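# Hang scaffold bracket on post ring at red-marked hole

## Task

Mount the scaffold bracket on the post's ring at the hole marked red: slide its jaws fully onto the ring and drive its wedge down through that hole until it stops. Done only if the bracket hangs from the ring by itself, touching neither the table nor any other object, with its tube sticking straight out from the post, and the loose post is still upright at its starting spot. Nothing may be held in place by the robot at the end.

## Robot and tools

Robot: two arms, left_arm and right_arm, each with 7 revolute joints and a parallel gripper. Three cameras return 896x504 images in this order: cam_high (overview), cam_left_wrist, cam_right_wrist. The post is free-standing, so any push on it can shift or tip it. Short disturbances may pull on a held part or shove a loose object. Knocking anything off the table is a failure.

Scene frame: origin on the table surface midway between the arms, +x away from the robot over the table, +z up, left_arm on the +y side. The arm names do not correspond to image left/right. Reported hand positions are in metres in this frame, orientation as a wxyz quaternion; they can be slightly wrong, more so when the arm is stretched far.

Gripper geometry: fingers extend along the gripper's +z axis and close along its y axis. The reported end_effector_position is the midpoint between the pads when shut, about 2 cm behind the tips; closing pushes the tips roughly 10 mm further forward.

Tool execute_actions. Argument actions is a list holding zero or one item.
- Empty list: no command, just the current state.
- Motion item: {"rows": [...], "steps": n}, n from 1 to 15 (default 15), each step 1/30 s. Every row is one flat list of 16 numbers covering both arms: left_arm waist, shoulder, upper arm roll, elbow, forearm roll, wrist pitch, wrist roll, opening, then the same eight for right_arm. Send all 16 even if one arm should stay still (repeat its current values). Joint numbers are absolute target angles in radians, the same quantities printed under Joint positions, not offsets. Up to 15 rows; one row per step, the final row held for any remaining steps.
- Wait item: {"steps": n} with no rows, n up to 300; returns after that many steps since the previous result, counting your own reply time.
- Optional pictures: false suppresses the camera images (they are included otherwise).

Joint ranges (radians), same for both arms: waist -6.283..6.283, shoulder -2.059..2.094, upper arm roll -6.283..6.283, elbow -0.192..3.927, forearm roll -6.283..6.283, wrist pitch -1.693..3.142, wrist roll -6.283..6.283. A target more than 0.010 beyond an end, and beyond the joint's last reported angle, gets the whole call refused (nothing moves). The true end may differ by up to 0.010; targets past it are clipped and the result may report "joint sent to its limit", possibly about an earlier action. Missing that line proves nothing.

Opening: -1 closed to +1 fully open (pad gap 0.084 m). To keep hold of something, command a value well below grip_measured (the measured opening on the same scale); a larger gap squeezes harder, up to about 24 N per pad for objects under roughly 6 cm. Commanding -1 gives full force on anything at least about 0.5 mm thick. Echoing grip_measured still presses lightly; wide parts may slip. Fast closing can spike the force.

Motion limits: joint targets change at most 3.14 rad/s with 0.16 s to accelerate; an arm's joints are slowed together so they arrive at once. Each step a target stays within 0.623 rad of the measured angle, and targets implying a hand jump over 70 mm are scaled back. So large moves need several calls. Between calls the arms keep heading to the last row sent, until everything has nearly stopped or a step is HELD; after that only a new action moves them further. The simulation runs while you think and write.

Result lines: per-arm state (position, quaternion, linear and angular velocities); Joint positions and Joint velocities, one block per arm with 7 joints then pad gap in m; grip_measured; HELD marks steps where some of your row was not sent; "joint command not followed" means a clearance check altered or blocked joint targets while the rest of the row ran; MOTOR HOT from 65 °C, and at 80 °C an OVER-TEMPERATURE FAULT brakes that arm until it cools (holding loads, even while idle, heats motors). TORQUE FAULT: a joint reaching its load limit makes the arm back off slightly, pause 10 s and drop the rest of the call. Load limits (N m): waist 45, shoulder 45, upper arm roll 27, elbow 27, forearm roll 27, wrist pitch 18, wrist roll 18; held weight counts.

Tool zoom_image: camera (cam_high, cam_left_wrist or cam_right_wrist) and region [x0, y0, x1, y1] in pixels of that camera's latest image, origin at the top-left, at most 504x504. Moves nothing.

Tool show_instructions: no arguments; displays the scene's reference pages (five images for this task). Moves nothing.

Tool finished_scene: scene (integer, 1 or 2) ends that scene irreversibly, grades it and starts the next, whose task appears in the result. Replying without any tool call ends everything. After resuming from a summary, first send an empty actions list to learn the current scene and task.

Avoid: arms colliding or pressing on each other, hard pushes or slams, dropping or letting the bracket slip, tipping or moving the post, and leaving the bracket supported by the gripper instead of the ring.

Each tool is called after "Call:" as name(argument=value, ...) on one line, values as JSON.

Reference images:

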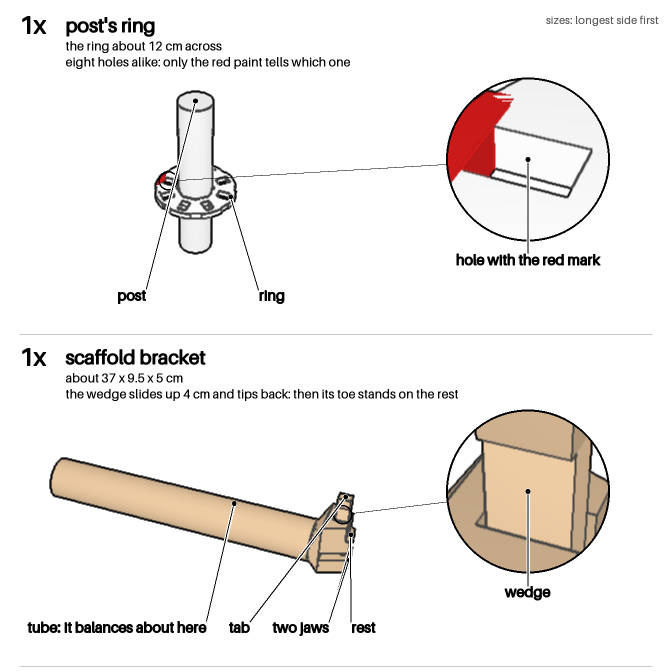

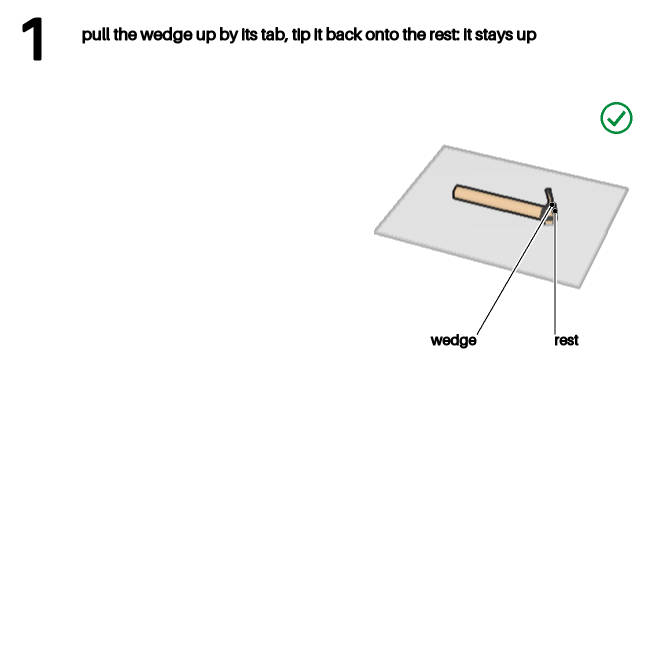

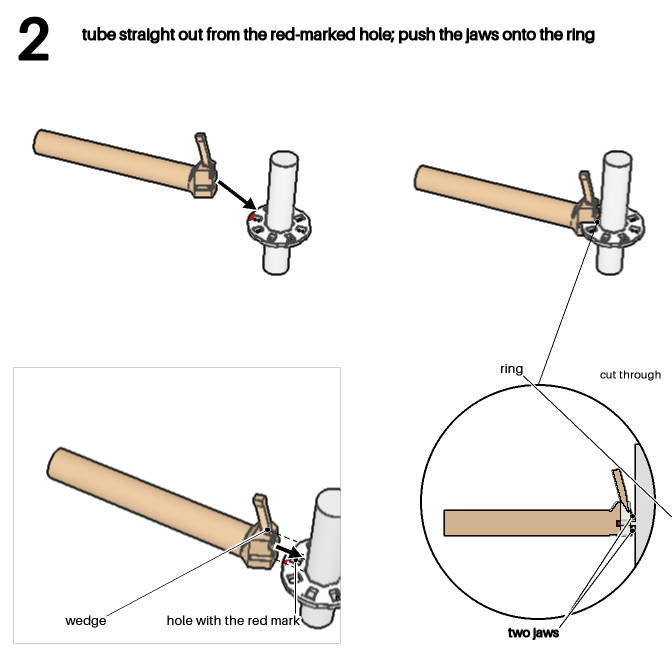

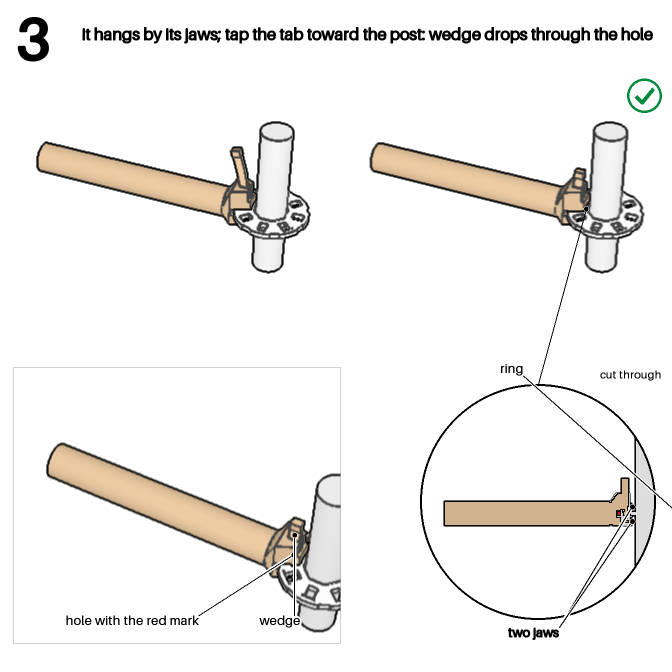

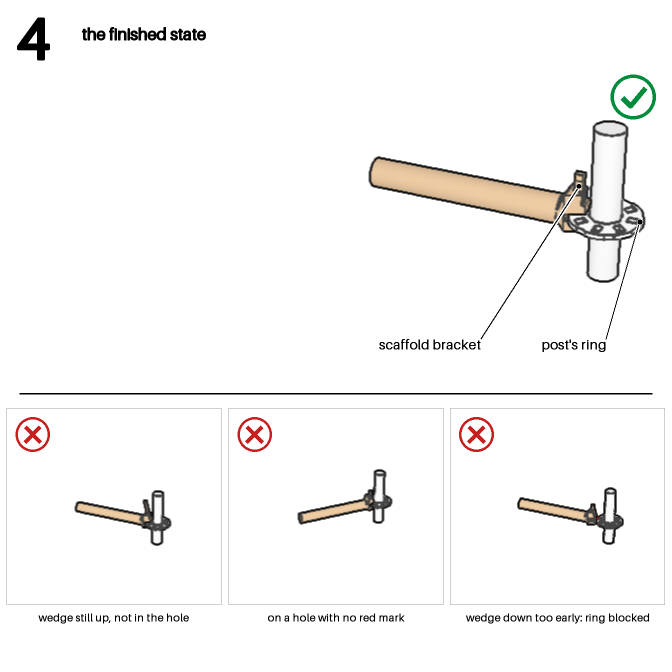

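## Session

Call:
execute_actions(actions=[])

Scene clock: 0.00 s of 7800.00 s.
left_arm: end_effector_position=(+0.8273, +0.3552, +0.3132) grip_measured=+1.00 end_effector_quat_wxyz=(+0.597, -0.086, +0.770, +0.210) end_effector_velocity=(-0.000, -0.000, -0.000) end_effector_angular_velocity=(+0.000, +0.001, -0.000) | right_arm: end_effector_position=(+0.0434, +0.1666, +0.3777) grip_measured=+1.00 end_effector_quat_wxyz=(-0.176, +0.858, +0.467, +0.124) end_effector_velocity=(+0.000, -0.000, +0.000) end_effector_angular_velocity=(+0.000, -0.001, +0.001)
Joint positions: left_arm=[-0.234  0.924  0.013  2.209  1.623  0.597  1.584  0.084] | right_arm=[ 1.305  0.012  0.015  1.402 -0.003  0.956  0.464  0.084]
Joint velocities: left_arm=[-0.  0. -0. -0.  0.  0.  0. -0.] | right_arm=[-0.001 -0.001  0.    -0.    -0.    -0.    -0.002 -0.   ]
Motor temperatures (°C, as the motors report them): left_arm=[36 34 37 36 35 38 33] | right_arm=[35 35 38 37 35 32 34]

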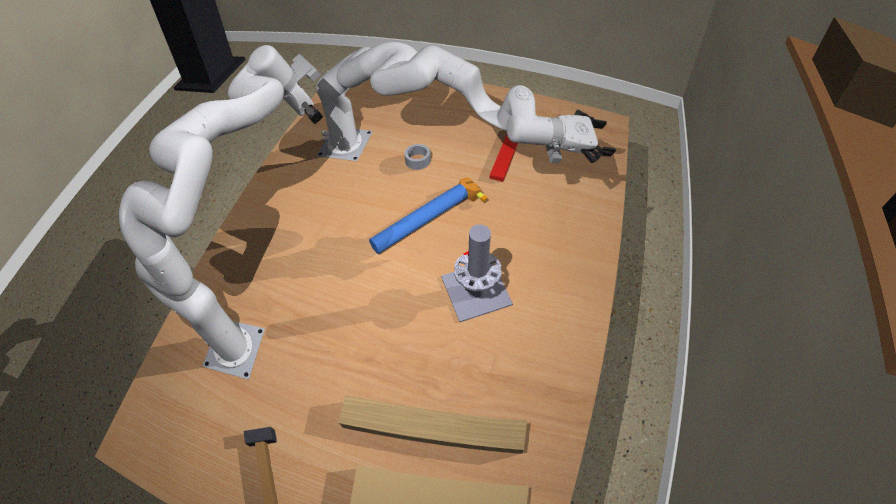

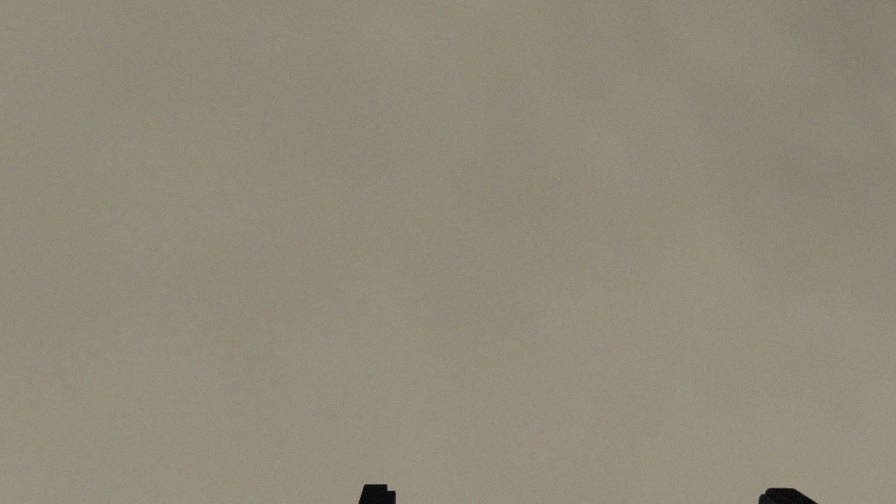

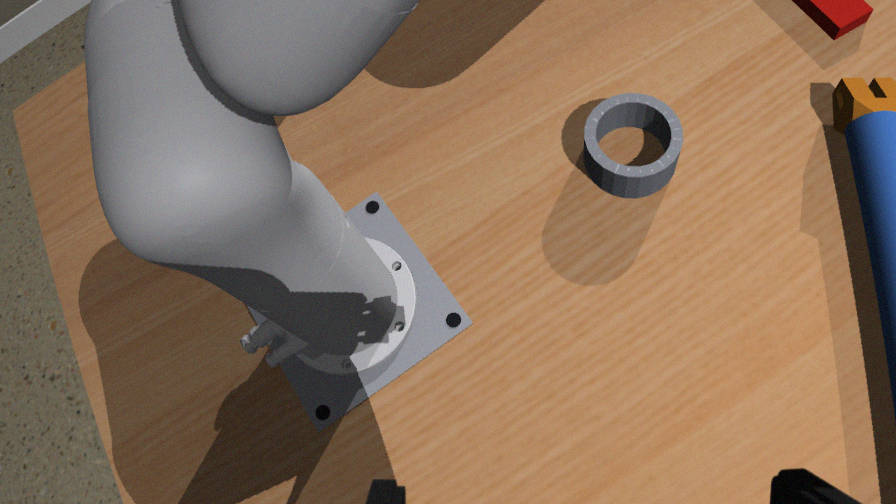

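Call:
zoom_image(camera="cam_high", region=[350, 130, 570, 330])

Call:
zoom_image(camera="cam_high", region=[440, 160, 510, 220])

Region (350, 130, 570, 330) of cam_high's 896x504 image, scaled by 2.291, with more detail than that image has; it fills the top 458 rows of this view, and the rest is white.

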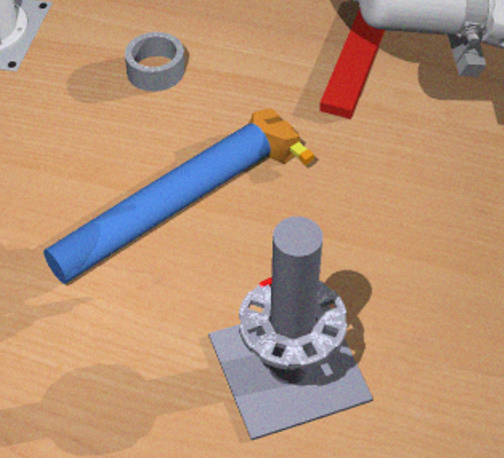

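Region (440, 160, 510, 220) of cam_high's 896x504 image, scaled by 7.200, with more detail than that image has; it fills the top 432 rows of this view, and the rest is white.

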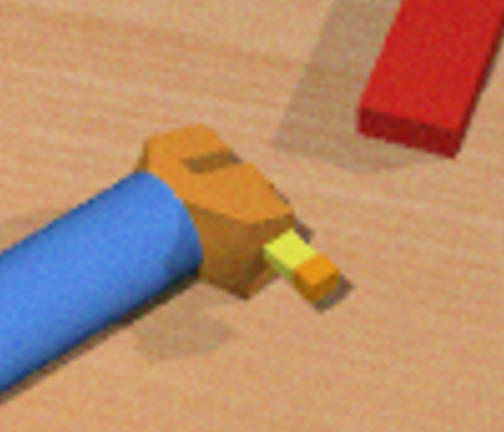

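Call:
execute_actions(actions=[{"rows": [[-0.234,0.924,0.013,2.209,1.623,0.597,1.584,1, 0.719,0.25,0,1.929,0,1.679,0.719,1]], "steps": 15}], pictures=false)

Call:
execute_actions(actions=[{"rows": [[0.3,-0.25,0,0.9,0,1.15,0.3,1, 0.719,0.25,0,1.929,0,1.679,0.719,1]], "steps": 15}], pictures=false)

Call:
execute_actions(actions=[{"steps": 60}])

Scene clock: 65.30 s of 7800.00 s.
left_arm: end_effector_position=(+0.8273, +0.3556, +0.3136) grip_measured=+1.00 end_effector_quat_wxyz=(+0.597, -0.086, +0.770, +0.210) end_effector_velocity=(+0.000, +0.001, +0.001) end_effector_angular_velocity=(+0.001, -0.001, +0.001) | right_arm: end_effector_position=(+0.2191, +0.0984, +0.3884) grip_measured=+1.00 end_effector_quat_wxyz=(-0.078, +0.960, +0.260, +0.066) end_effector_velocity=(+0.368, -0.255, +0.027) end_effector_angular_velocity=(-0.504, +0.314, -1.112)
Joint positions: left_arm=[-0.234  0.924  0.013  2.209  1.623  0.597  1.584  0.084] | right_arm=[ 0.984  0.142  0.006  1.69  -0.001  1.343  0.604  0.084]
Joint velocities: left_arm=[ 0.001 -0.     0.001  0.001  0.    -0.     0.    -0.   ] | right_arm=[-0.767  0.312 -0.018  0.689  0.003  0.966  0.333  0.   ]
Motor temperatures (°C, as the motors report them): left_arm=[36 37 37 41 35 38 33] | right_arm=[35 36 38 42 35 33 34]
Steps of this call (steps 1 to 90: nothing new was sent; then 61.80 s passed at rest; steps 91 to 105: all 15 steps of this action). Readings (joint positions):
91: left_arm=[-0.234 0.924 0.013 2.209 1.623 0.597 1.584] | right_arm=[1.304 0.012 0.015 1.402 -0.003 0.956 0.465]
92: left_arm=[-0.234 0.924 0.013 2.209 1.623 0.597 1.584] | right_arm=[1.301 0.013 0.016 1.405 -0.003 0.961 0.466]
94: left_arm=[-0.234 0.924 0.013 2.209 1.623 0.597 1.584] | right_arm=[1.268 0.028 0.022 1.438 -0.002 1.001 0.483]
98: left_arm=[-0.234 0.924 0.013 2.209 1.623 0.597 1.584] | right_arm=[1.162 0.070 0.010 1.530 -0.002 1.118 0.526]
105: the state above

Scene clock: 65.80 s of 7800.00 s.
left_arm: end_effector_position=(+0.7534, +0.5582, +0.3528) grip_measured=+1.00 end_effector_quat_wxyz=(+0.544, -0.400, +0.711, +0.195) end_effector_velocity=(-0.279, +0.400, +0.071) end_effector_angular_velocity=(-0.994, -0.430, +1.245) | right_arm: end_effector_position=(+0.3230, -0.0053, +0.4003) grip_measured=+1.00 end_effector_quat_wxyz=(-0.001, +0.997, +0.075, +0.001) end_effector_velocity=(-0.009, -0.002, +0.002) end_effector_angular_velocity=(-0.021, +0.032, -0.011)
Joint positions: left_arm=[-0.047  0.671  0.009  1.955  1.369  0.79   1.33   0.084] | right_arm=[0.724 0.248 0.002 1.925 0.    1.674 0.717 0.084]
Joint velocities: left_arm=[ 0.418 -0.699 -0.01  -0.697 -0.697  0.428 -0.697 -0.   ] | right_arm=[-0.017  0.018  0.028  0.038  0.004  0.057  0.022 -0.   ]
Motor temperatures (°C, as the motors report them): left_arm=[36 37 37 41 35 38 33] | right_arm=[35 36 38 42 35 33 34]
Steps of this call (steps 1 to 15: all 15 steps of this action). Readings (joint positions):
1: left_arm=[-0.234 0.924 0.013 2.209 1.623 0.597 1.584] | right_arm=[0.958 0.153 0.005 1.713 -0.001 1.376 0.615]
2: left_arm=[-0.232 0.921 0.012 2.204 1.619 0.601 1.579] | right_arm=[0.932 0.163 0.005 1.736 -0.001 1.408 0.626]
4: left_arm=[-0.211 0.892 0.006 2.170 1.587 0.627 1.548] | right_arm=[0.881 0.184 0.004 1.783 -0.001 1.474 0.648]
8: left_arm=[-0.147 0.818 0.011 2.102 1.516 0.688 1.477] | right_arm=[0.778 0.226 0.001 1.875 -0.000 1.603 0.693]
15: the state above

Scene clock: 67.80 s of 7800.00 s.
left_arm: end_effector_position=(+0.3409, +0.5592, +0.2432) grip_measured=+1.00 end_effector_quat_wxyz=(-0.000, +0.999, +0.032, -0.000) end_effector_velocity=(-0.000, +0.000, -0.000) end_effector_angular_velocity=(+0.000, +0.000, +0.001) | right_arm: end_effector_position=(+0.3256, -0.0081, +0.4004) grip_measured=+1.00 end_effector_quat_wxyz=(+0.000, +0.997, +0.071, +0.000) end_effector_velocity=(+0.000, -0.000, +0.000) end_effector_angular_velocity=(-0.000, -0.001, -0.000)
Joint positions: left_arm=[ 0.3   -0.25  -0.     0.9    0.     1.15   0.3    0.084] | right_arm=[0.719 0.25  0.    1.929 0.    1.679 0.719 0.084]
Joint velocities: left_arm=[ 0.001 -0.     0.    -0.001  0.    -0.     0.    -0.   ] | right_arm=[ 0.    -0.    -0.    -0.    -0.001 -0.    -0.    -0.   ]
Motor temperatures (°C, as the motors report them): left_arm=[36 36 37 41 35 38 33] | right_arm=[35 36 38 42 35 33 34]
Steps of this call (steps 1 to 60: the robot went on to your last target). Readings (joint positions):
1: left_arm=[-0.033 0.647 0.009 1.931 1.345 0.804 1.306] | right_arm=[0.724 0.249 0.003 1.926 0.000 1.675 0.718]
2: left_arm=[-0.020 0.622 0.009 1.907 1.321 0.818 1.282] | right_arm=[0.723 0.249 0.003 1.927 0.000 1.676 0.718]
4: left_arm=[0.008 0.571 0.008 1.855 1.269 0.846 1.230] | right_arm=[0.721 0.249 0.002 1.928 0.000 1.678 0.719]
8: left_arm=[0.060 0.457 0.007 1.742 1.156 0.901 1.117] | right_arm=[0.720 0.250 0.000 1.929 0.000 1.679 0.719]
60: the state above
All arms were judged still, so your last target was given up. Only a new action makes them travel on or press farther. Fingers that are still opening or closing keep moving.

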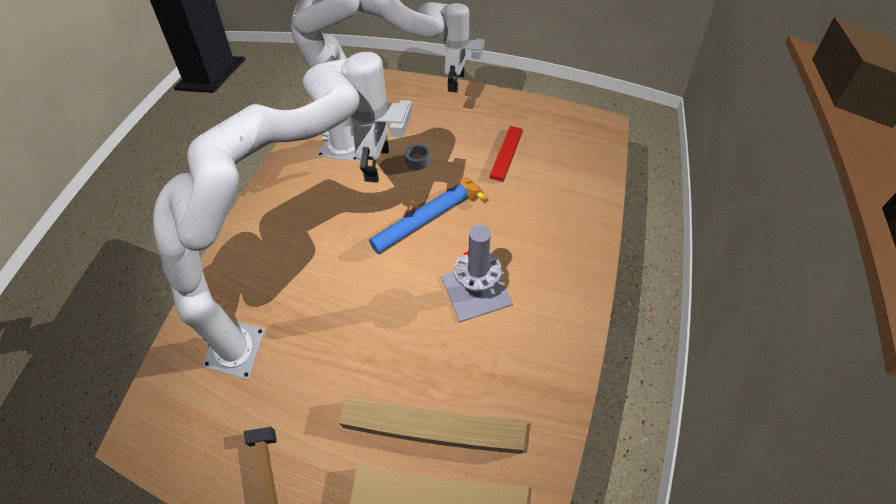

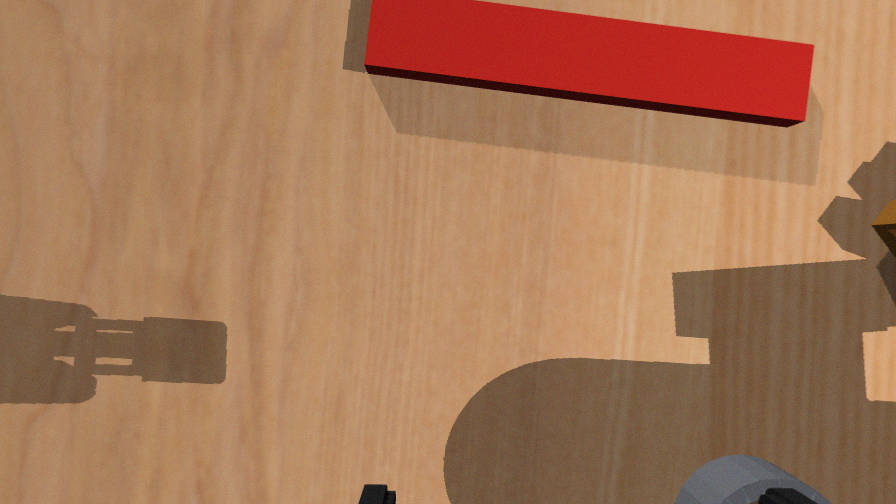

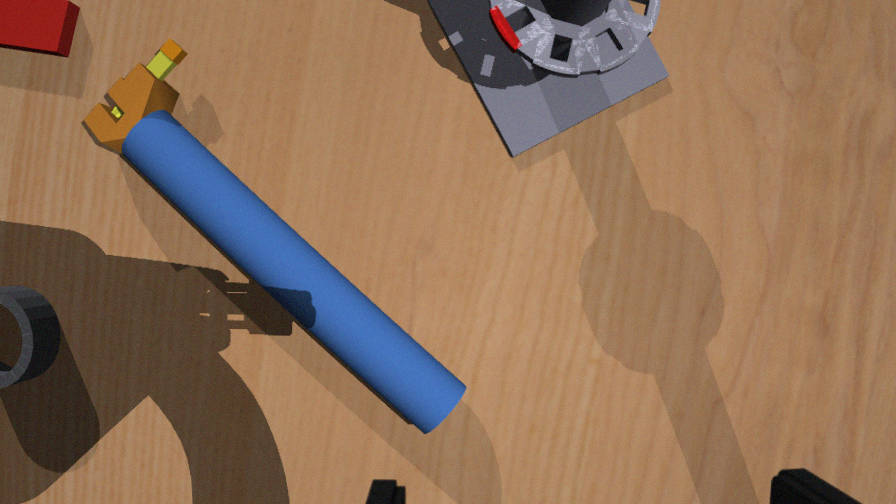

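Call:
execute_actions(actions=[{"rows": [[0.3,-0.25,0,0.9,0,1.15,0.3,1, 0.5595,0.518,0,2.266,0,1.748,0.7015,1]], "steps": 15}], pictures=false)

Call:
execute_actions(actions=[{"steps": 20}])

Scene clock: 114.80 s of 7800.00 s.
left_arm: end_effector_position=(+0.3409, +0.5592, +0.2432) grip_measured=+1.00 end_effector_quat_wxyz=(-0.000, +0.999, +0.032, -0.000) end_effector_velocity=(+0.000, +0.000, +0.000) end_effector_angular_velocity=(+0.000, -0.000, +0.000) | right_arm: end_effector_position=(+0.4278, -0.0296, +0.3810) grip_measured=+1.00 end_effector_quat_wxyz=(+0.000, +1.000, +0.002, -0.000) end_effector_velocity=(+0.000, +0.019, +0.035) end_effector_angular_velocity=(+0.073, -0.049, +0.033)
Joint positions: left_arm=[ 0.3   -0.25  -0.     0.9    0.     1.15   0.3    0.084] | right_arm=[ 0.563  0.512 -0.     2.257  0.     1.746  0.702  0.084]
Joint velocities: left_arm=[0.    0.    0.    0.001 0.    0.    0.    0.   ] | right_arm=[-0.007  0.024  0.037  0.127  0.005  0.018 -0.006  0.   ]
Motor temperatures (°C, as the motors report them): left_arm=[36 35 37 41 35 38 33] | right_arm=[35 36 38 42 35 33 34]
Steps of this call (steps 1 to 90: nothing new was sent; then 43.50 s passed at rest; steps 91 to 105: all 15 steps of this action). Readings (joint positions):
91: left_arm=[0.300 -0.250 0.000 0.900 -0.000 1.150 0.300] | right_arm=[0.719 0.250 0.000 1.929 0.000 1.679 0.719]
92: left_arm=[0.300 -0.250 -0.000 0.900 0.000 1.150 0.300] | right_arm=[0.717 0.253 0.001 1.933 0.000 1.680 0.719]
94: left_arm=[0.300 -0.250 -0.000 0.900 -0.000 1.150 0.300] | right_arm=[0.700 0.283 0.004 1.977 0.001 1.689 0.716]
98: left_arm=[0.300 -0.250 -0.000 0.900 -0.000 1.150 0.300] | right_arm=[0.618 0.419 -0.001 2.141 -0.000 1.722 0.708]
105: the state above

Scene clock: 115.47 s of 7800.00 s.
left_arm: end_effector_position=(+0.3409, +0.5592, +0.2432) grip_measured=+1.00 end_effector_quat_wxyz=(-0.000, +0.999, +0.032, -0.000) end_effector_velocity=(+0.000, +0.001, +0.000) end_effector_angular_velocity=(+0.001, -0.001, +0.001) | right_arm: end_effector_position=(+0.4300, -0.0303, +0.3808) grip_measured=+1.00 end_effector_quat_wxyz=(-0.000, +1.000, +0.000, +0.000) end_effector_velocity=(+0.000, -0.000, -0.001) end_effector_angular_velocity=(-0.002, +0.000, +0.002)
Joint positions: left_arm=[ 0.3   -0.25  -0.     0.9   -0.     1.15   0.3    0.084] | right_arm=[0.56  0.518 0.    2.266 0.    1.748 0.702 0.084]
Joint velocities: left_arm=[ 0.     0.     0.     0.001  0.001  0.    -0.    -0.   ] | right_arm=[ 0.     0.002 -0.     0.    -0.001 -0.    -0.002  0.   ]
Motor temperatures (°C, as the motors report them): left_arm=[36 35 37 41 35 38 33] | right_arm=[35 36 38 42 35 33 34]
Steps of this call (steps 1 to 15: the robot went on to your last target; steps 16 to 20: nothing new was sent). Readings (joint positions):
1: left_arm=[0.300 -0.250 0.000 0.900 0.000 1.150 0.300] | right_arm=[0.563 0.512 0.001 2.261 0.000 1.747 0.702]
2: left_arm=[0.300 -0.250 -0.000 0.900 0.000 1.150 0.300] | right_arm=[0.563 0.513 0.001 2.263 0.000 1.747 0.702]
4: left_arm=[0.300 -0.250 -0.000 0.900 -0.000 1.150 0.300] | right_arm=[0.562 0.515 0.001 2.265 0.000 1.748 0.702]
8: left_arm=[0.300 -0.250 0.000 0.900 0.000 1.150 0.300] | right_arm=[0.560 0.517 0.000 2.265 0.000 1.748 0.702]
20: the state above
All arms were judged still, so your last target was given up. Only a new action makes them travel on or press farther. Fingers that are still opening or closing keep moving.

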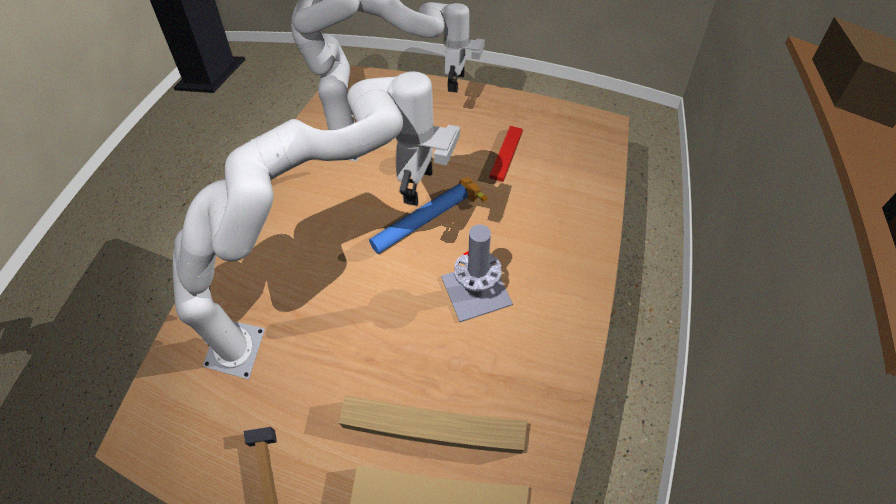

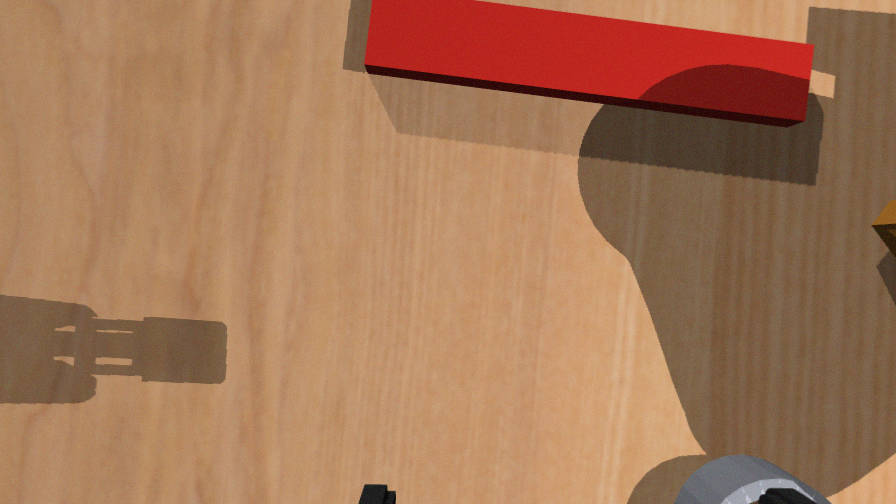

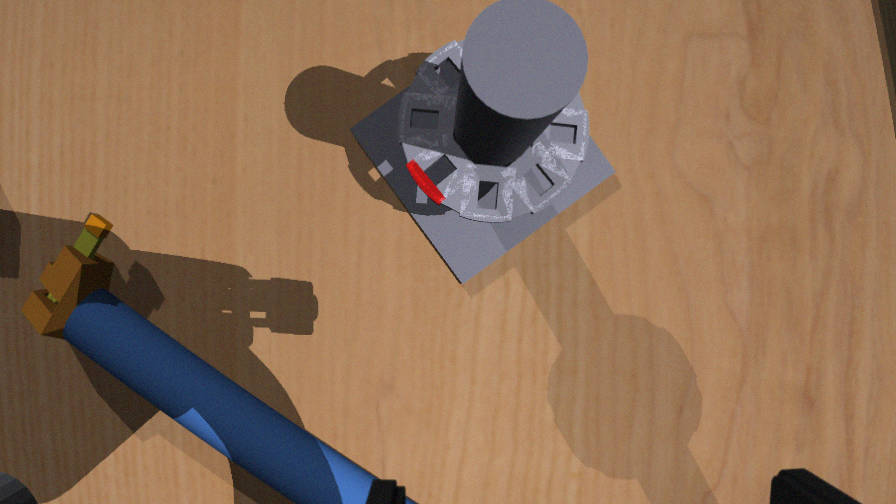

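Call:
execute_actions(actions=[{"rows": [[-0.1,-0.1,0,1.0,0,1.1,-0.6,1, -0.3,-0.25,0,0.95,0,1.2,0.0,1]], "steps": 15}], pictures=false)

Call:
execute_actions(actions=[{"rows": [[-0.48,0.0854,0,1.0775,0,0.9921,-1.387,1, -0.3,-0.25,0,0.95,0,1.2,0.0,1]], "steps": 15}], pictures=false)

Call:
execute_actions(actions=[{"steps": 30}])

Scene clock: 235.97 s of 7800.00 s.
left_arm: end_effector_position=(+0.4014, +0.4276, +0.2289) grip_measured=+1.00 end_effector_quat_wxyz=(-0.000, +0.974, +0.225, -0.000) end_effector_velocity=(+0.073, -0.309, -0.036) end_effector_angular_velocity=(+0.002, +0.009, +1.070) | right_arm: end_effector_position=(+0.5045, -0.1964, +0.4456) grip_measured=+1.00 end_effector_quat_wxyz=(-0.042, +0.994, -0.014, +0.099) end_effector_velocity=(+0.082, -0.443, +0.063) end_effector_angular_velocity=(-0.004, -0.320, -0.208)
Joint positions: left_arm=[-0.039 -0.123 -0.001  0.985 -0.     1.108 -0.431  0.084] | right_arm=[ 0.247  0.217 -0.001  1.954 -0.     1.521  0.418  0.084]
Joint velocities: left_arm=[-0.682  0.254 -0.034  0.163 -0.002 -0.082 -1.784 -0.   ] | right_arm=[-0.774 -0.656 -0.003 -0.809 -0.    -0.448 -0.583 -0.   ]
Motor temperatures (°C, as the motors report them): left_arm=[36 35 37 42 35 38 33] | right_arm=[35 37 38 42 35 33 34]
Steps of this call (steps 1 to 90: nothing new was sent; then 117.00 s passed at rest; steps 91 to 105: all 15 steps of this action). Readings (joint positions):
91: left_arm=[0.300 -0.250 0.000 0.900 0.000 1.150 0.300] | right_arm=[0.559 0.518 0.000 2.266 0.000 1.748 0.701]
92: left_arm=[0.298 -0.249 0.001 0.901 0.000 1.150 0.295] | right_arm=[0.556 0.515 0.001 2.261 0.000 1.744 0.697]
94: left_arm=[0.273 -0.240 0.004 0.908 0.000 1.146 0.252] | right_arm=[0.525 0.482 0.007 2.220 0.001 1.711 0.659]
98: left_arm=[0.152 -0.194 -0.001 0.937 -0.000 1.131 0.050] | right_arm=[0.422 0.381 -0.001 2.128 -0.000 1.633 0.564]
105: the state above

Scene clock: 236.47 s of 7800.00 s.
left_arm: end_effector_position=(+0.4143, +0.2511, +0.1879) grip_measured=+1.00 end_effector_quat_wxyz=(-0.000, +0.905, +0.426, -0.000) end_effector_velocity=(-0.054, -0.337, -0.086) end_effector_angular_velocity=(+0.002, +0.013, +0.891) | right_arm: end_effector_position=(+0.4745, -0.3875, +0.3778) grip_measured=+1.00 end_effector_quat_wxyz=(-0.009, +0.995, -0.055, +0.084) end_effector_velocity=(-0.186, -0.254, -0.307) end_effector_angular_velocity=(-0.089, +0.460, -0.106)
Joint positions: left_arm=[-0.42   0.057 -0.001  1.065 -0.     1.009 -1.236  0.084] | right_arm=[-0.093 -0.073 -0.001  1.417 -0.     1.322  0.158  0.084]
Joint velocities: left_arm=[-0.67   0.321 -0.033  0.132 -0.002 -0.176 -1.593 -0.   ] | right_arm=[-0.512 -0.429  0.017 -1.195  0.001 -0.302 -0.394 -0.   ]
Motor temperatures (°C, as the motors report them): left_arm=[36 35 37 42 35 38 33] | right_arm=[35 37 38 42 35 33 34]
Steps of this call (steps 1 to 15: all 15 steps of this action). Readings (joint positions):
1: left_arm=[-0.059 -0.115 -0.002 0.989 -0.000 1.105 -0.484] | right_arm=[0.221 0.195 -0.001 1.926 -0.000 1.506 0.398]
2: left_arm=[-0.078 -0.108 -0.002 0.994 -0.000 1.102 -0.526] | right_arm=[0.196 0.173 -0.001 1.897 -0.000 1.491 0.378]
4: left_arm=[-0.131 -0.083 0.003 1.007 0.000 1.087 -0.607] | right_arm=[0.144 0.129 -0.001 1.835 -0.000 1.461 0.339]
8: left_arm=[-0.243 -0.028 -0.001 1.028 -0.000 1.057 -0.805] | right_arm=[0.045 0.044 -0.001 1.694 -0.000 1.403 0.264]
15: the state above

Scene clock: 237.47 s of 7800.00 s.
left_arm: end_effector_position=(+0.4096, +0.2223, +0.1805) grip_measured=+1.00 end_effector_quat_wxyz=(+0.000, +0.884, +0.467, +0.000) end_effector_velocity=(-0.000, +0.000, -0.001) end_effector_angular_velocity=(+0.001, +0.001, +0.001) | right_arm: end_effector_position=(+0.3761, -0.4743, +0.2606) grip_measured=+1.00 end_effector_quat_wxyz=(+0.000, +0.997, -0.079, +0.000) end_effector_velocity=(-0.001, -0.000, -0.001) end_effector_angular_velocity=(+0.001, +0.002, +0.000)
Joint positions: left_arm=[-0.48   0.085  0.     1.078  0.     0.992 -1.387  0.084] | right_arm=[-0.3   -0.25   0.     0.95   0.     1.2    0.     0.084]
Joint velocities: left_arm=[ 0.     0.     0.    -0.001  0.     0.    -0.     0.   ] | right_arm=[-0.    -0.    -0.001 -0.002  0.001 -0.    -0.001  0.   ]
Motor temperatures (°C, as the motors report them): left_arm=[36 35 37 41 35 38 33] | right_arm=[35 37 38 42 35 33 34]
Steps of this call (steps 1 to 30: the robot went on to your last target). Readings (joint positions):
1: left_arm=[-0.440 0.066 -0.002 1.069 -0.000 1.003 -1.284] | right_arm=[-0.110 -0.088 -0.000 1.378 -0.000 1.311 0.145]
2: left_arm=[-0.455 0.073 -0.004 1.071 -0.000 1.000 -1.317] | right_arm=[-0.128 -0.102 -0.000 1.338 -0.000 1.301 0.131]
4: left_arm=[-0.470 0.080 -0.004 1.074 -0.000 0.996 -1.355] | right_arm=[-0.162 -0.132 0.000 1.260 -0.000 1.281 0.105]
8: left_arm=[-0.476 0.083 0.002 1.077 0.000 0.993 -1.380] | right_arm=[-0.230 -0.190 0.000 1.106 -0.000 1.241 0.053]
30: the state above

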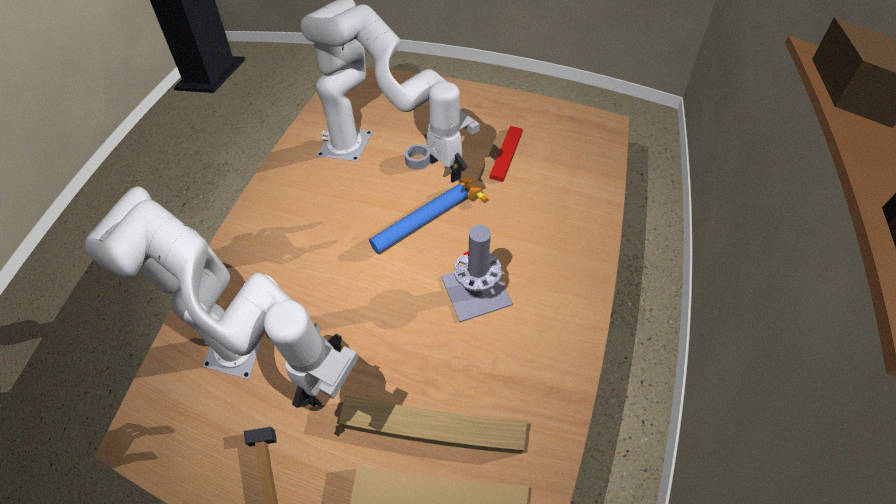

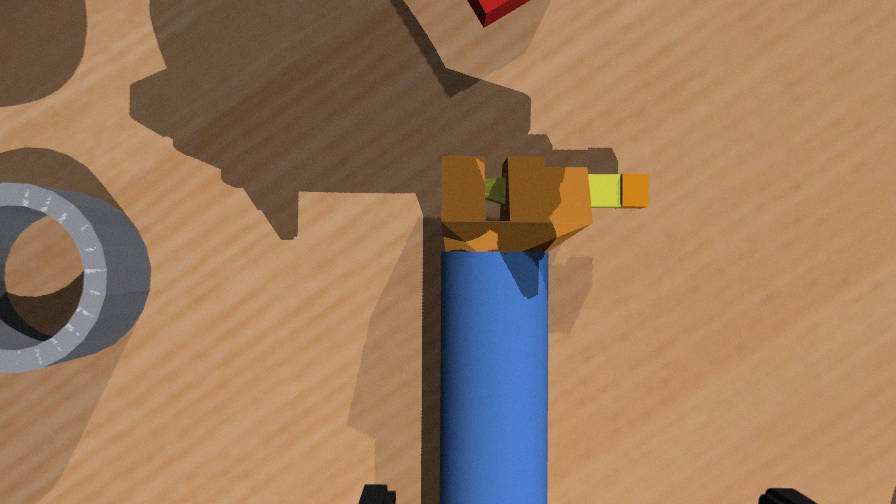

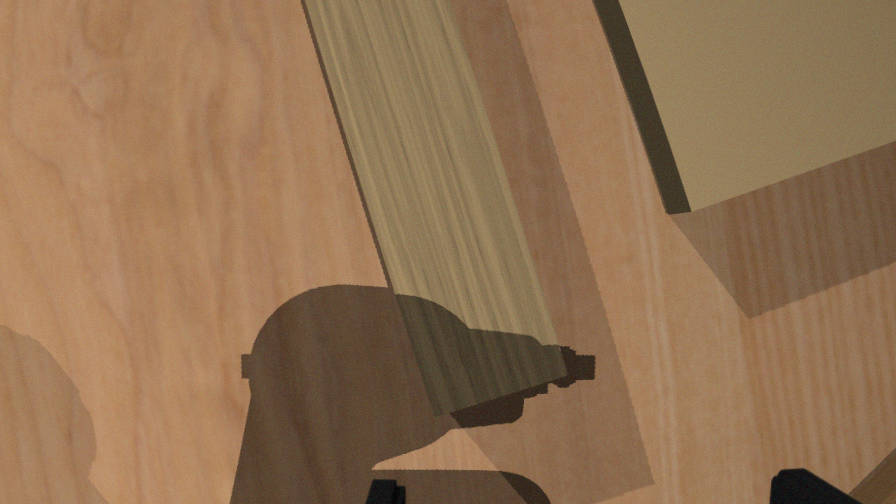

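Call:
zoom_image(camera="cam_left_wrist", region=[420, 130, 670, 280])

Region (420, 130, 670, 280) of cam_left_wrist's 896x504 image, scaled by 2.016, with more detail than that image has; it fills the top 302 rows of this view, and the rest is white.

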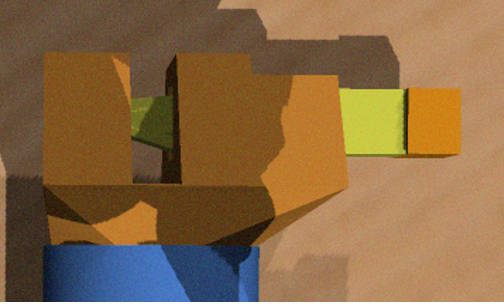

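Call:
execute_actions(actions=[{"rows": [[-0.4765,0.2015,0,0.9383,0,0.7368,-1.3835,1, -0.3,-0.25,0,0.95,0,1.2,0.0,1]], "steps": 15}], pictures=false)

Call:
execute_actions(actions=[{"steps": 12}])

Scene clock: 261.83 s of 7800.00 s.
left_arm: end_effector_position=(+0.4034, +0.2267, +0.0931) grip_measured=+1.00 end_effector_quat_wxyz=(+0.001, +0.884, +0.467, +0.001) end_effector_velocity=(+0.005, -0.002, -0.005) end_effector_angular_velocity=(-0.012, -0.026, +0.000) | right_arm: end_effector_position=(+0.3760, -0.4744, +0.2605) grip_measured=+1.00 end_effector_quat_wxyz=(-0.000, +0.997, -0.079, +0.000) end_effector_velocity=(-0.000, -0.000, -0.000) end_effector_angular_velocity=(-0.000, +0.000, -0.002)
Joint positions: left_arm=[-0.477  0.199 -0.     0.943  0.     0.741 -1.384  0.084] | right_arm=[-0.3   -0.25  -0.     0.95   0.     1.2    0.     0.084]
Joint velocities: left_arm=[ 0.001  0.008 -0.001 -0.014 -0.    -0.051  0.    -0.   ] | right_arm=[-0.     0.     0.    -0.    -0.001 -0.     0.002 -0.   ]
Motor temperatures (°C, as the motors report them): left_arm=[36 35 37 41 35 38 33] | right_arm=[35 36 38 42 35 33 34]
Steps of this call (steps 1 to 15: the robot went on to your last target; steps 16 to 90: nothing new was sent; then 20.87 s passed at rest; steps 91 to 105: all 15 steps of this action). Readings (joint positions):
91: left_arm=[-0.480 0.085 -0.000 1.077 -0.000 0.992 -1.387] | right_arm=[-0.300 -0.250 0.000 0.950 -0.000 1.200 0.000]
92: left_arm=[-0.480 0.087 -0.000 1.076 0.000 0.987 -1.387] | right_arm=[-0.300 -0.250 0.000 0.950 -0.000 1.200 0.000]
94: left_arm=[-0.479 0.102 -0.000 1.058 0.000 0.943 -1.386] | right_arm=[-0.300 -0.250 -0.000 0.950 -0.000 1.200 0.000]
98: left_arm=[-0.477 0.176 0.000 0.969 -0.000 0.802 -1.384] | right_arm=[-0.300 -0.250 -0.000 0.950 -0.000 1.200 0.000]
105: the state above

Scene clock: 262.23 s of 7800.00 s.
left_arm: end_effector_position=(+0.4023, +0.2273, +0.0907) grip_measured=+1.00 end_effector_quat_wxyz=(+0.000, +0.884, +0.467, +0.000) end_effector_velocity=(-0.001, +0.001, -0.001) end_effector_angular_velocity=(+0.001, +0.002, +0.001) | right_arm: end_effector_position=(+0.3760, -0.4744, +0.2605) grip_measured=+1.00 end_effector_quat_wxyz=(-0.000, +0.997, -0.079, +0.000) end_effector_velocity=(-0.000, -0.000, -0.000) end_effector_angular_velocity=(-0.000, +0.001, -0.003)
Joint positions: left_arm=[-0.477  0.201 -0.     0.939  0.     0.737 -1.384  0.084] | right_arm=[-0.3   -0.25   0.     0.95   0.     1.2    0.     0.084]
Joint velocities: left_arm=[ 0.001  0.002  0.001 -0.002 -0.    -0.001  0.001  0.   ] | right_arm=[-0.001  0.    -0.     0.    -0.     0.     0.003 -0.   ]
Motor temperatures (°C, as the motors report them): left_arm=[36 35 37 41 35 38 33] | right_arm=[35 36 38 42 35 33 34]
Steps of this call (steps 1 to 12: the robot went on to your last target). Readings (joint positions):
1: left_arm=[-0.477 0.199 -0.000 0.942 0.000 0.740 -1.384] | right_arm=[-0.300 -0.250 -0.000 0.950 -0.000 1.200 0.000]
2: left_arm=[-0.477 0.199 -0.000 0.941 0.000 0.739 -1.384] | right_arm=[-0.300 -0.250 -0.000 0.950 -0.000 1.200 -0.000]
4: left_arm=[-0.477 0.200 -0.000 0.940 0.000 0.738 -1.384] | right_arm=[-0.300 -0.250 -0.000 0.950 -0.000 1.200 0.000]
8: left_arm=[-0.477 0.201 -0.000 0.939 0.000 0.737 -1.384] | right_arm=[-0.300 -0.250 0.000 0.950 0.000 1.200 0.000]
12: the state above

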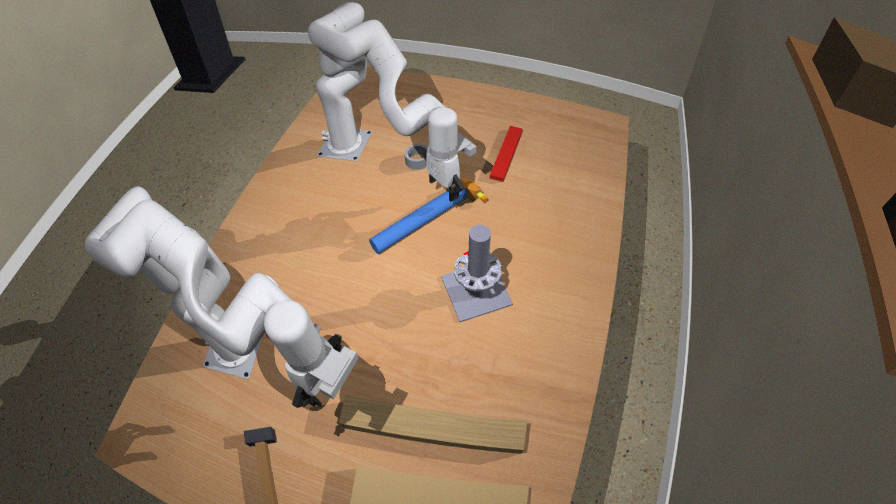

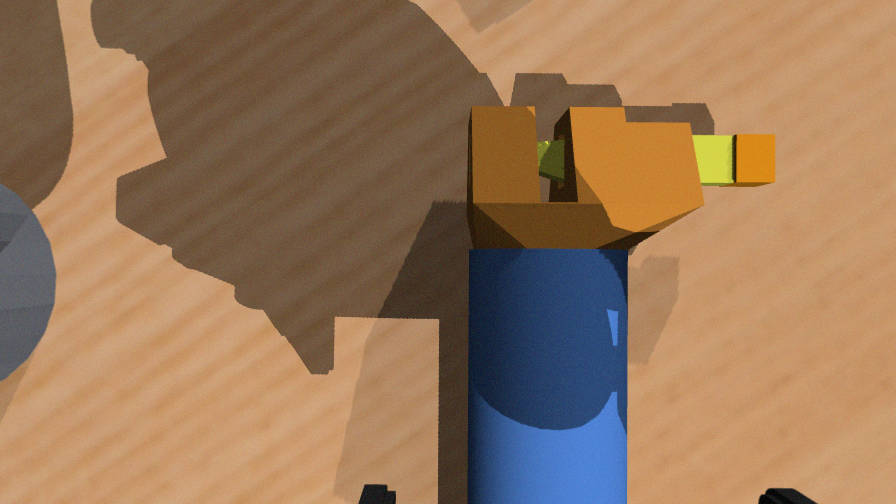

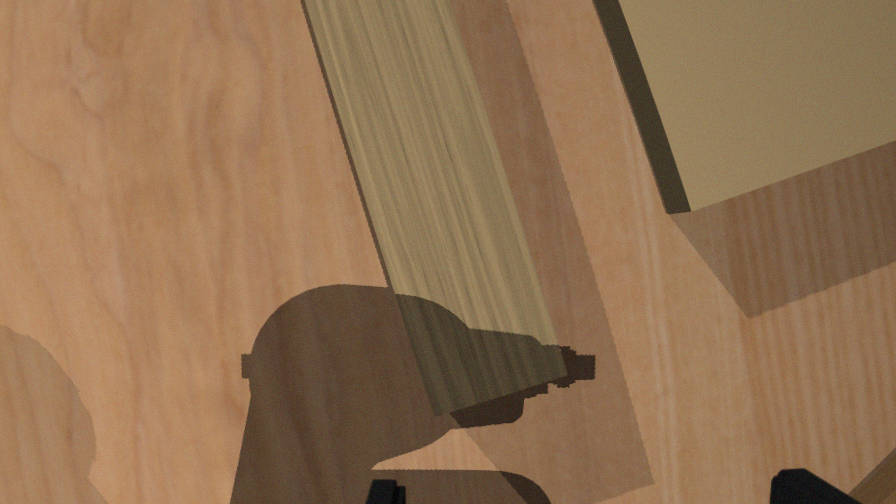

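Call:
execute_actions(actions=[{"rows": [[-0.4765,0.3339,0,0.9117,0,0.5778,-1.3835,1, -0.3,-0.25,0,0.95,0,1.2,0.0,1]], "steps": 15}], pictures=false)

Call:
execute_actions(actions=[{"steps": 12}])

Scene clock: 271.67 s of 7800.00 s.
left_arm: end_effector_position=(+0.4030, +0.2269, +0.0321) grip_measured=+1.00 end_effector_quat_wxyz=(+0.001, +0.884, +0.467, +0.001) end_effector_velocity=(-0.003, +0.001, -0.009) end_effector_angular_velocity=(+0.002, +0.006, -0.000) | right_arm: end_effector_position=(+0.3760, -0.4744, +0.2605) grip_measured=+1.00 end_effector_quat_wxyz=(-0.000, +0.997, -0.079, +0.000) end_effector_velocity=(+0.000, +0.000, -0.000) end_effector_angular_velocity=(+0.000, +0.001, +0.001)
Joint positions: left_arm=[-0.477  0.331 -0.     0.913  0.     0.579 -1.383  0.084] | right_arm=[-0.3   -0.25  -0.     0.95   0.     1.2    0.     0.084]
Joint velocities: left_arm=[-0.     0.015 -0.001 -0.009 -0.    -0.018 -0.001 -0.   ] | right_arm=[ 0.001  0.001  0.    -0.     0.    -0.    -0.    -0.   ]
Motor temperatures (°C, as the motors report them): left_arm=[36 35 37 41 35 38 33] | right_arm=[35 36 38 43 35 33 34]
Steps of this call (steps 1 to 15: the robot went on to your last target; steps 16 to 90: nothing new was sent; then 5.93 s passed at rest; steps 91 to 105: all 15 steps of this action). Readings (joint positions):
91: left_arm=[-0.476 0.202 -0.000 0.938 -0.000 0.737 -1.384] | right_arm=[-0.300 -0.250 0.000 0.950 -0.000 1.200 0.000]
92: left_arm=[-0.477 0.204 -0.000 0.938 0.000 0.732 -1.384] | right_arm=[-0.300 -0.250 0.000 0.950 -0.000 1.200 0.000]
94: left_arm=[-0.477 0.234 -0.000 0.936 0.000 0.689 -1.383] | right_arm=[-0.300 -0.250 0.000 0.950 0.000 1.200 0.000]
98: left_arm=[-0.476 0.319 0.000 0.909 -0.000 0.604 -1.384] | right_arm=[-0.300 -0.250 0.000 0.950 0.000 1.200 -0.000]
105: the state above

Scene clock: 272.07 s of 7800.00 s.
left_arm: end_effector_position=(+0.4023, +0.2273, +0.0307) grip_measured=+1.00 end_effector_quat_wxyz=(+0.000, +0.884, +0.467, +0.000) end_effector_velocity=(-0.001, +0.000, -0.001) end_effector_angular_velocity=(+0.001, +0.001, -0.001) | right_arm: end_effector_position=(+0.3760, -0.4744, +0.2605) grip_measured=+1.00 end_effector_quat_wxyz=(-0.000, +0.997, -0.079, +0.000) end_effector_velocity=(+0.000, +0.001, +0.000) end_effector_angular_velocity=(-0.000, -0.001, -0.000)
Joint positions: left_arm=[-0.477  0.334 -0.     0.912  0.     0.578 -1.383  0.084] | right_arm=[-0.3   -0.25   0.     0.95  -0.     1.2   -0.     0.084]
Joint velocities: left_arm=[-0.001  0.001  0.    -0.001  0.    -0.     0.     0.   ] | right_arm=[ 0.002 -0.001 -0.    -0.    -0.    -0.     0.002 -0.   ]
Motor temperatures (°C, as the motors report them): left_arm=[36 35 37 41 35 38 33] | right_arm=[35 36 38 43 35 33 34]
Steps of this call (steps 1 to 12: the robot went on to your last target). Readings (joint positions):
1: left_arm=[-0.477 0.332 -0.000 0.913 0.000 0.579 -1.383] | right_arm=[-0.300 -0.250 0.000 0.950 -0.000 1.200 -0.000]
2: left_arm=[-0.477 0.332 -0.000 0.912 0.000 0.579 -1.383] | right_arm=[-0.300 -0.250 0.000 0.950 0.000 1.200 -0.000]
4: left_arm=[-0.477 0.333 -0.000 0.912 0.000 0.578 -1.384] | right_arm=[-0.300 -0.250 0.000 0.950 0.000 1.200 0.000]
8: left_arm=[-0.477 0.333 -0.000 0.912 0.000 0.578 -1.384] | right_arm=[-0.300 -0.250 -0.000 0.950 -0.000 1.200 -0.000]
12: the state above

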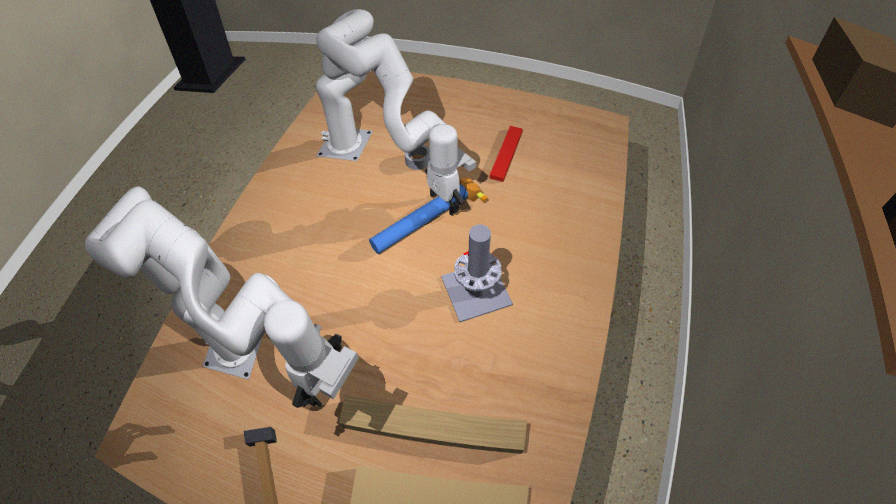

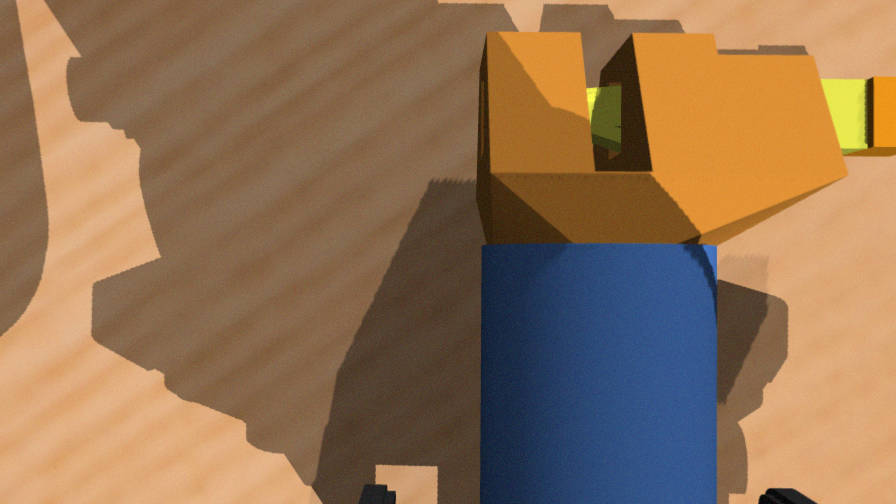

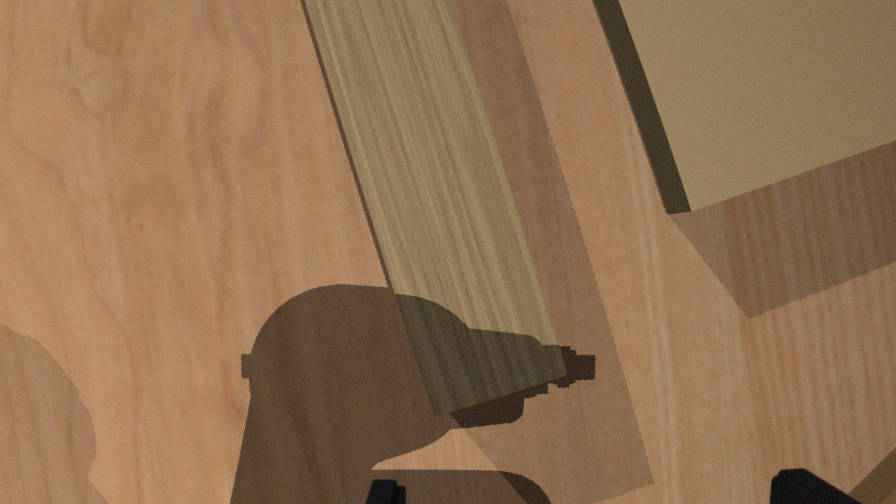

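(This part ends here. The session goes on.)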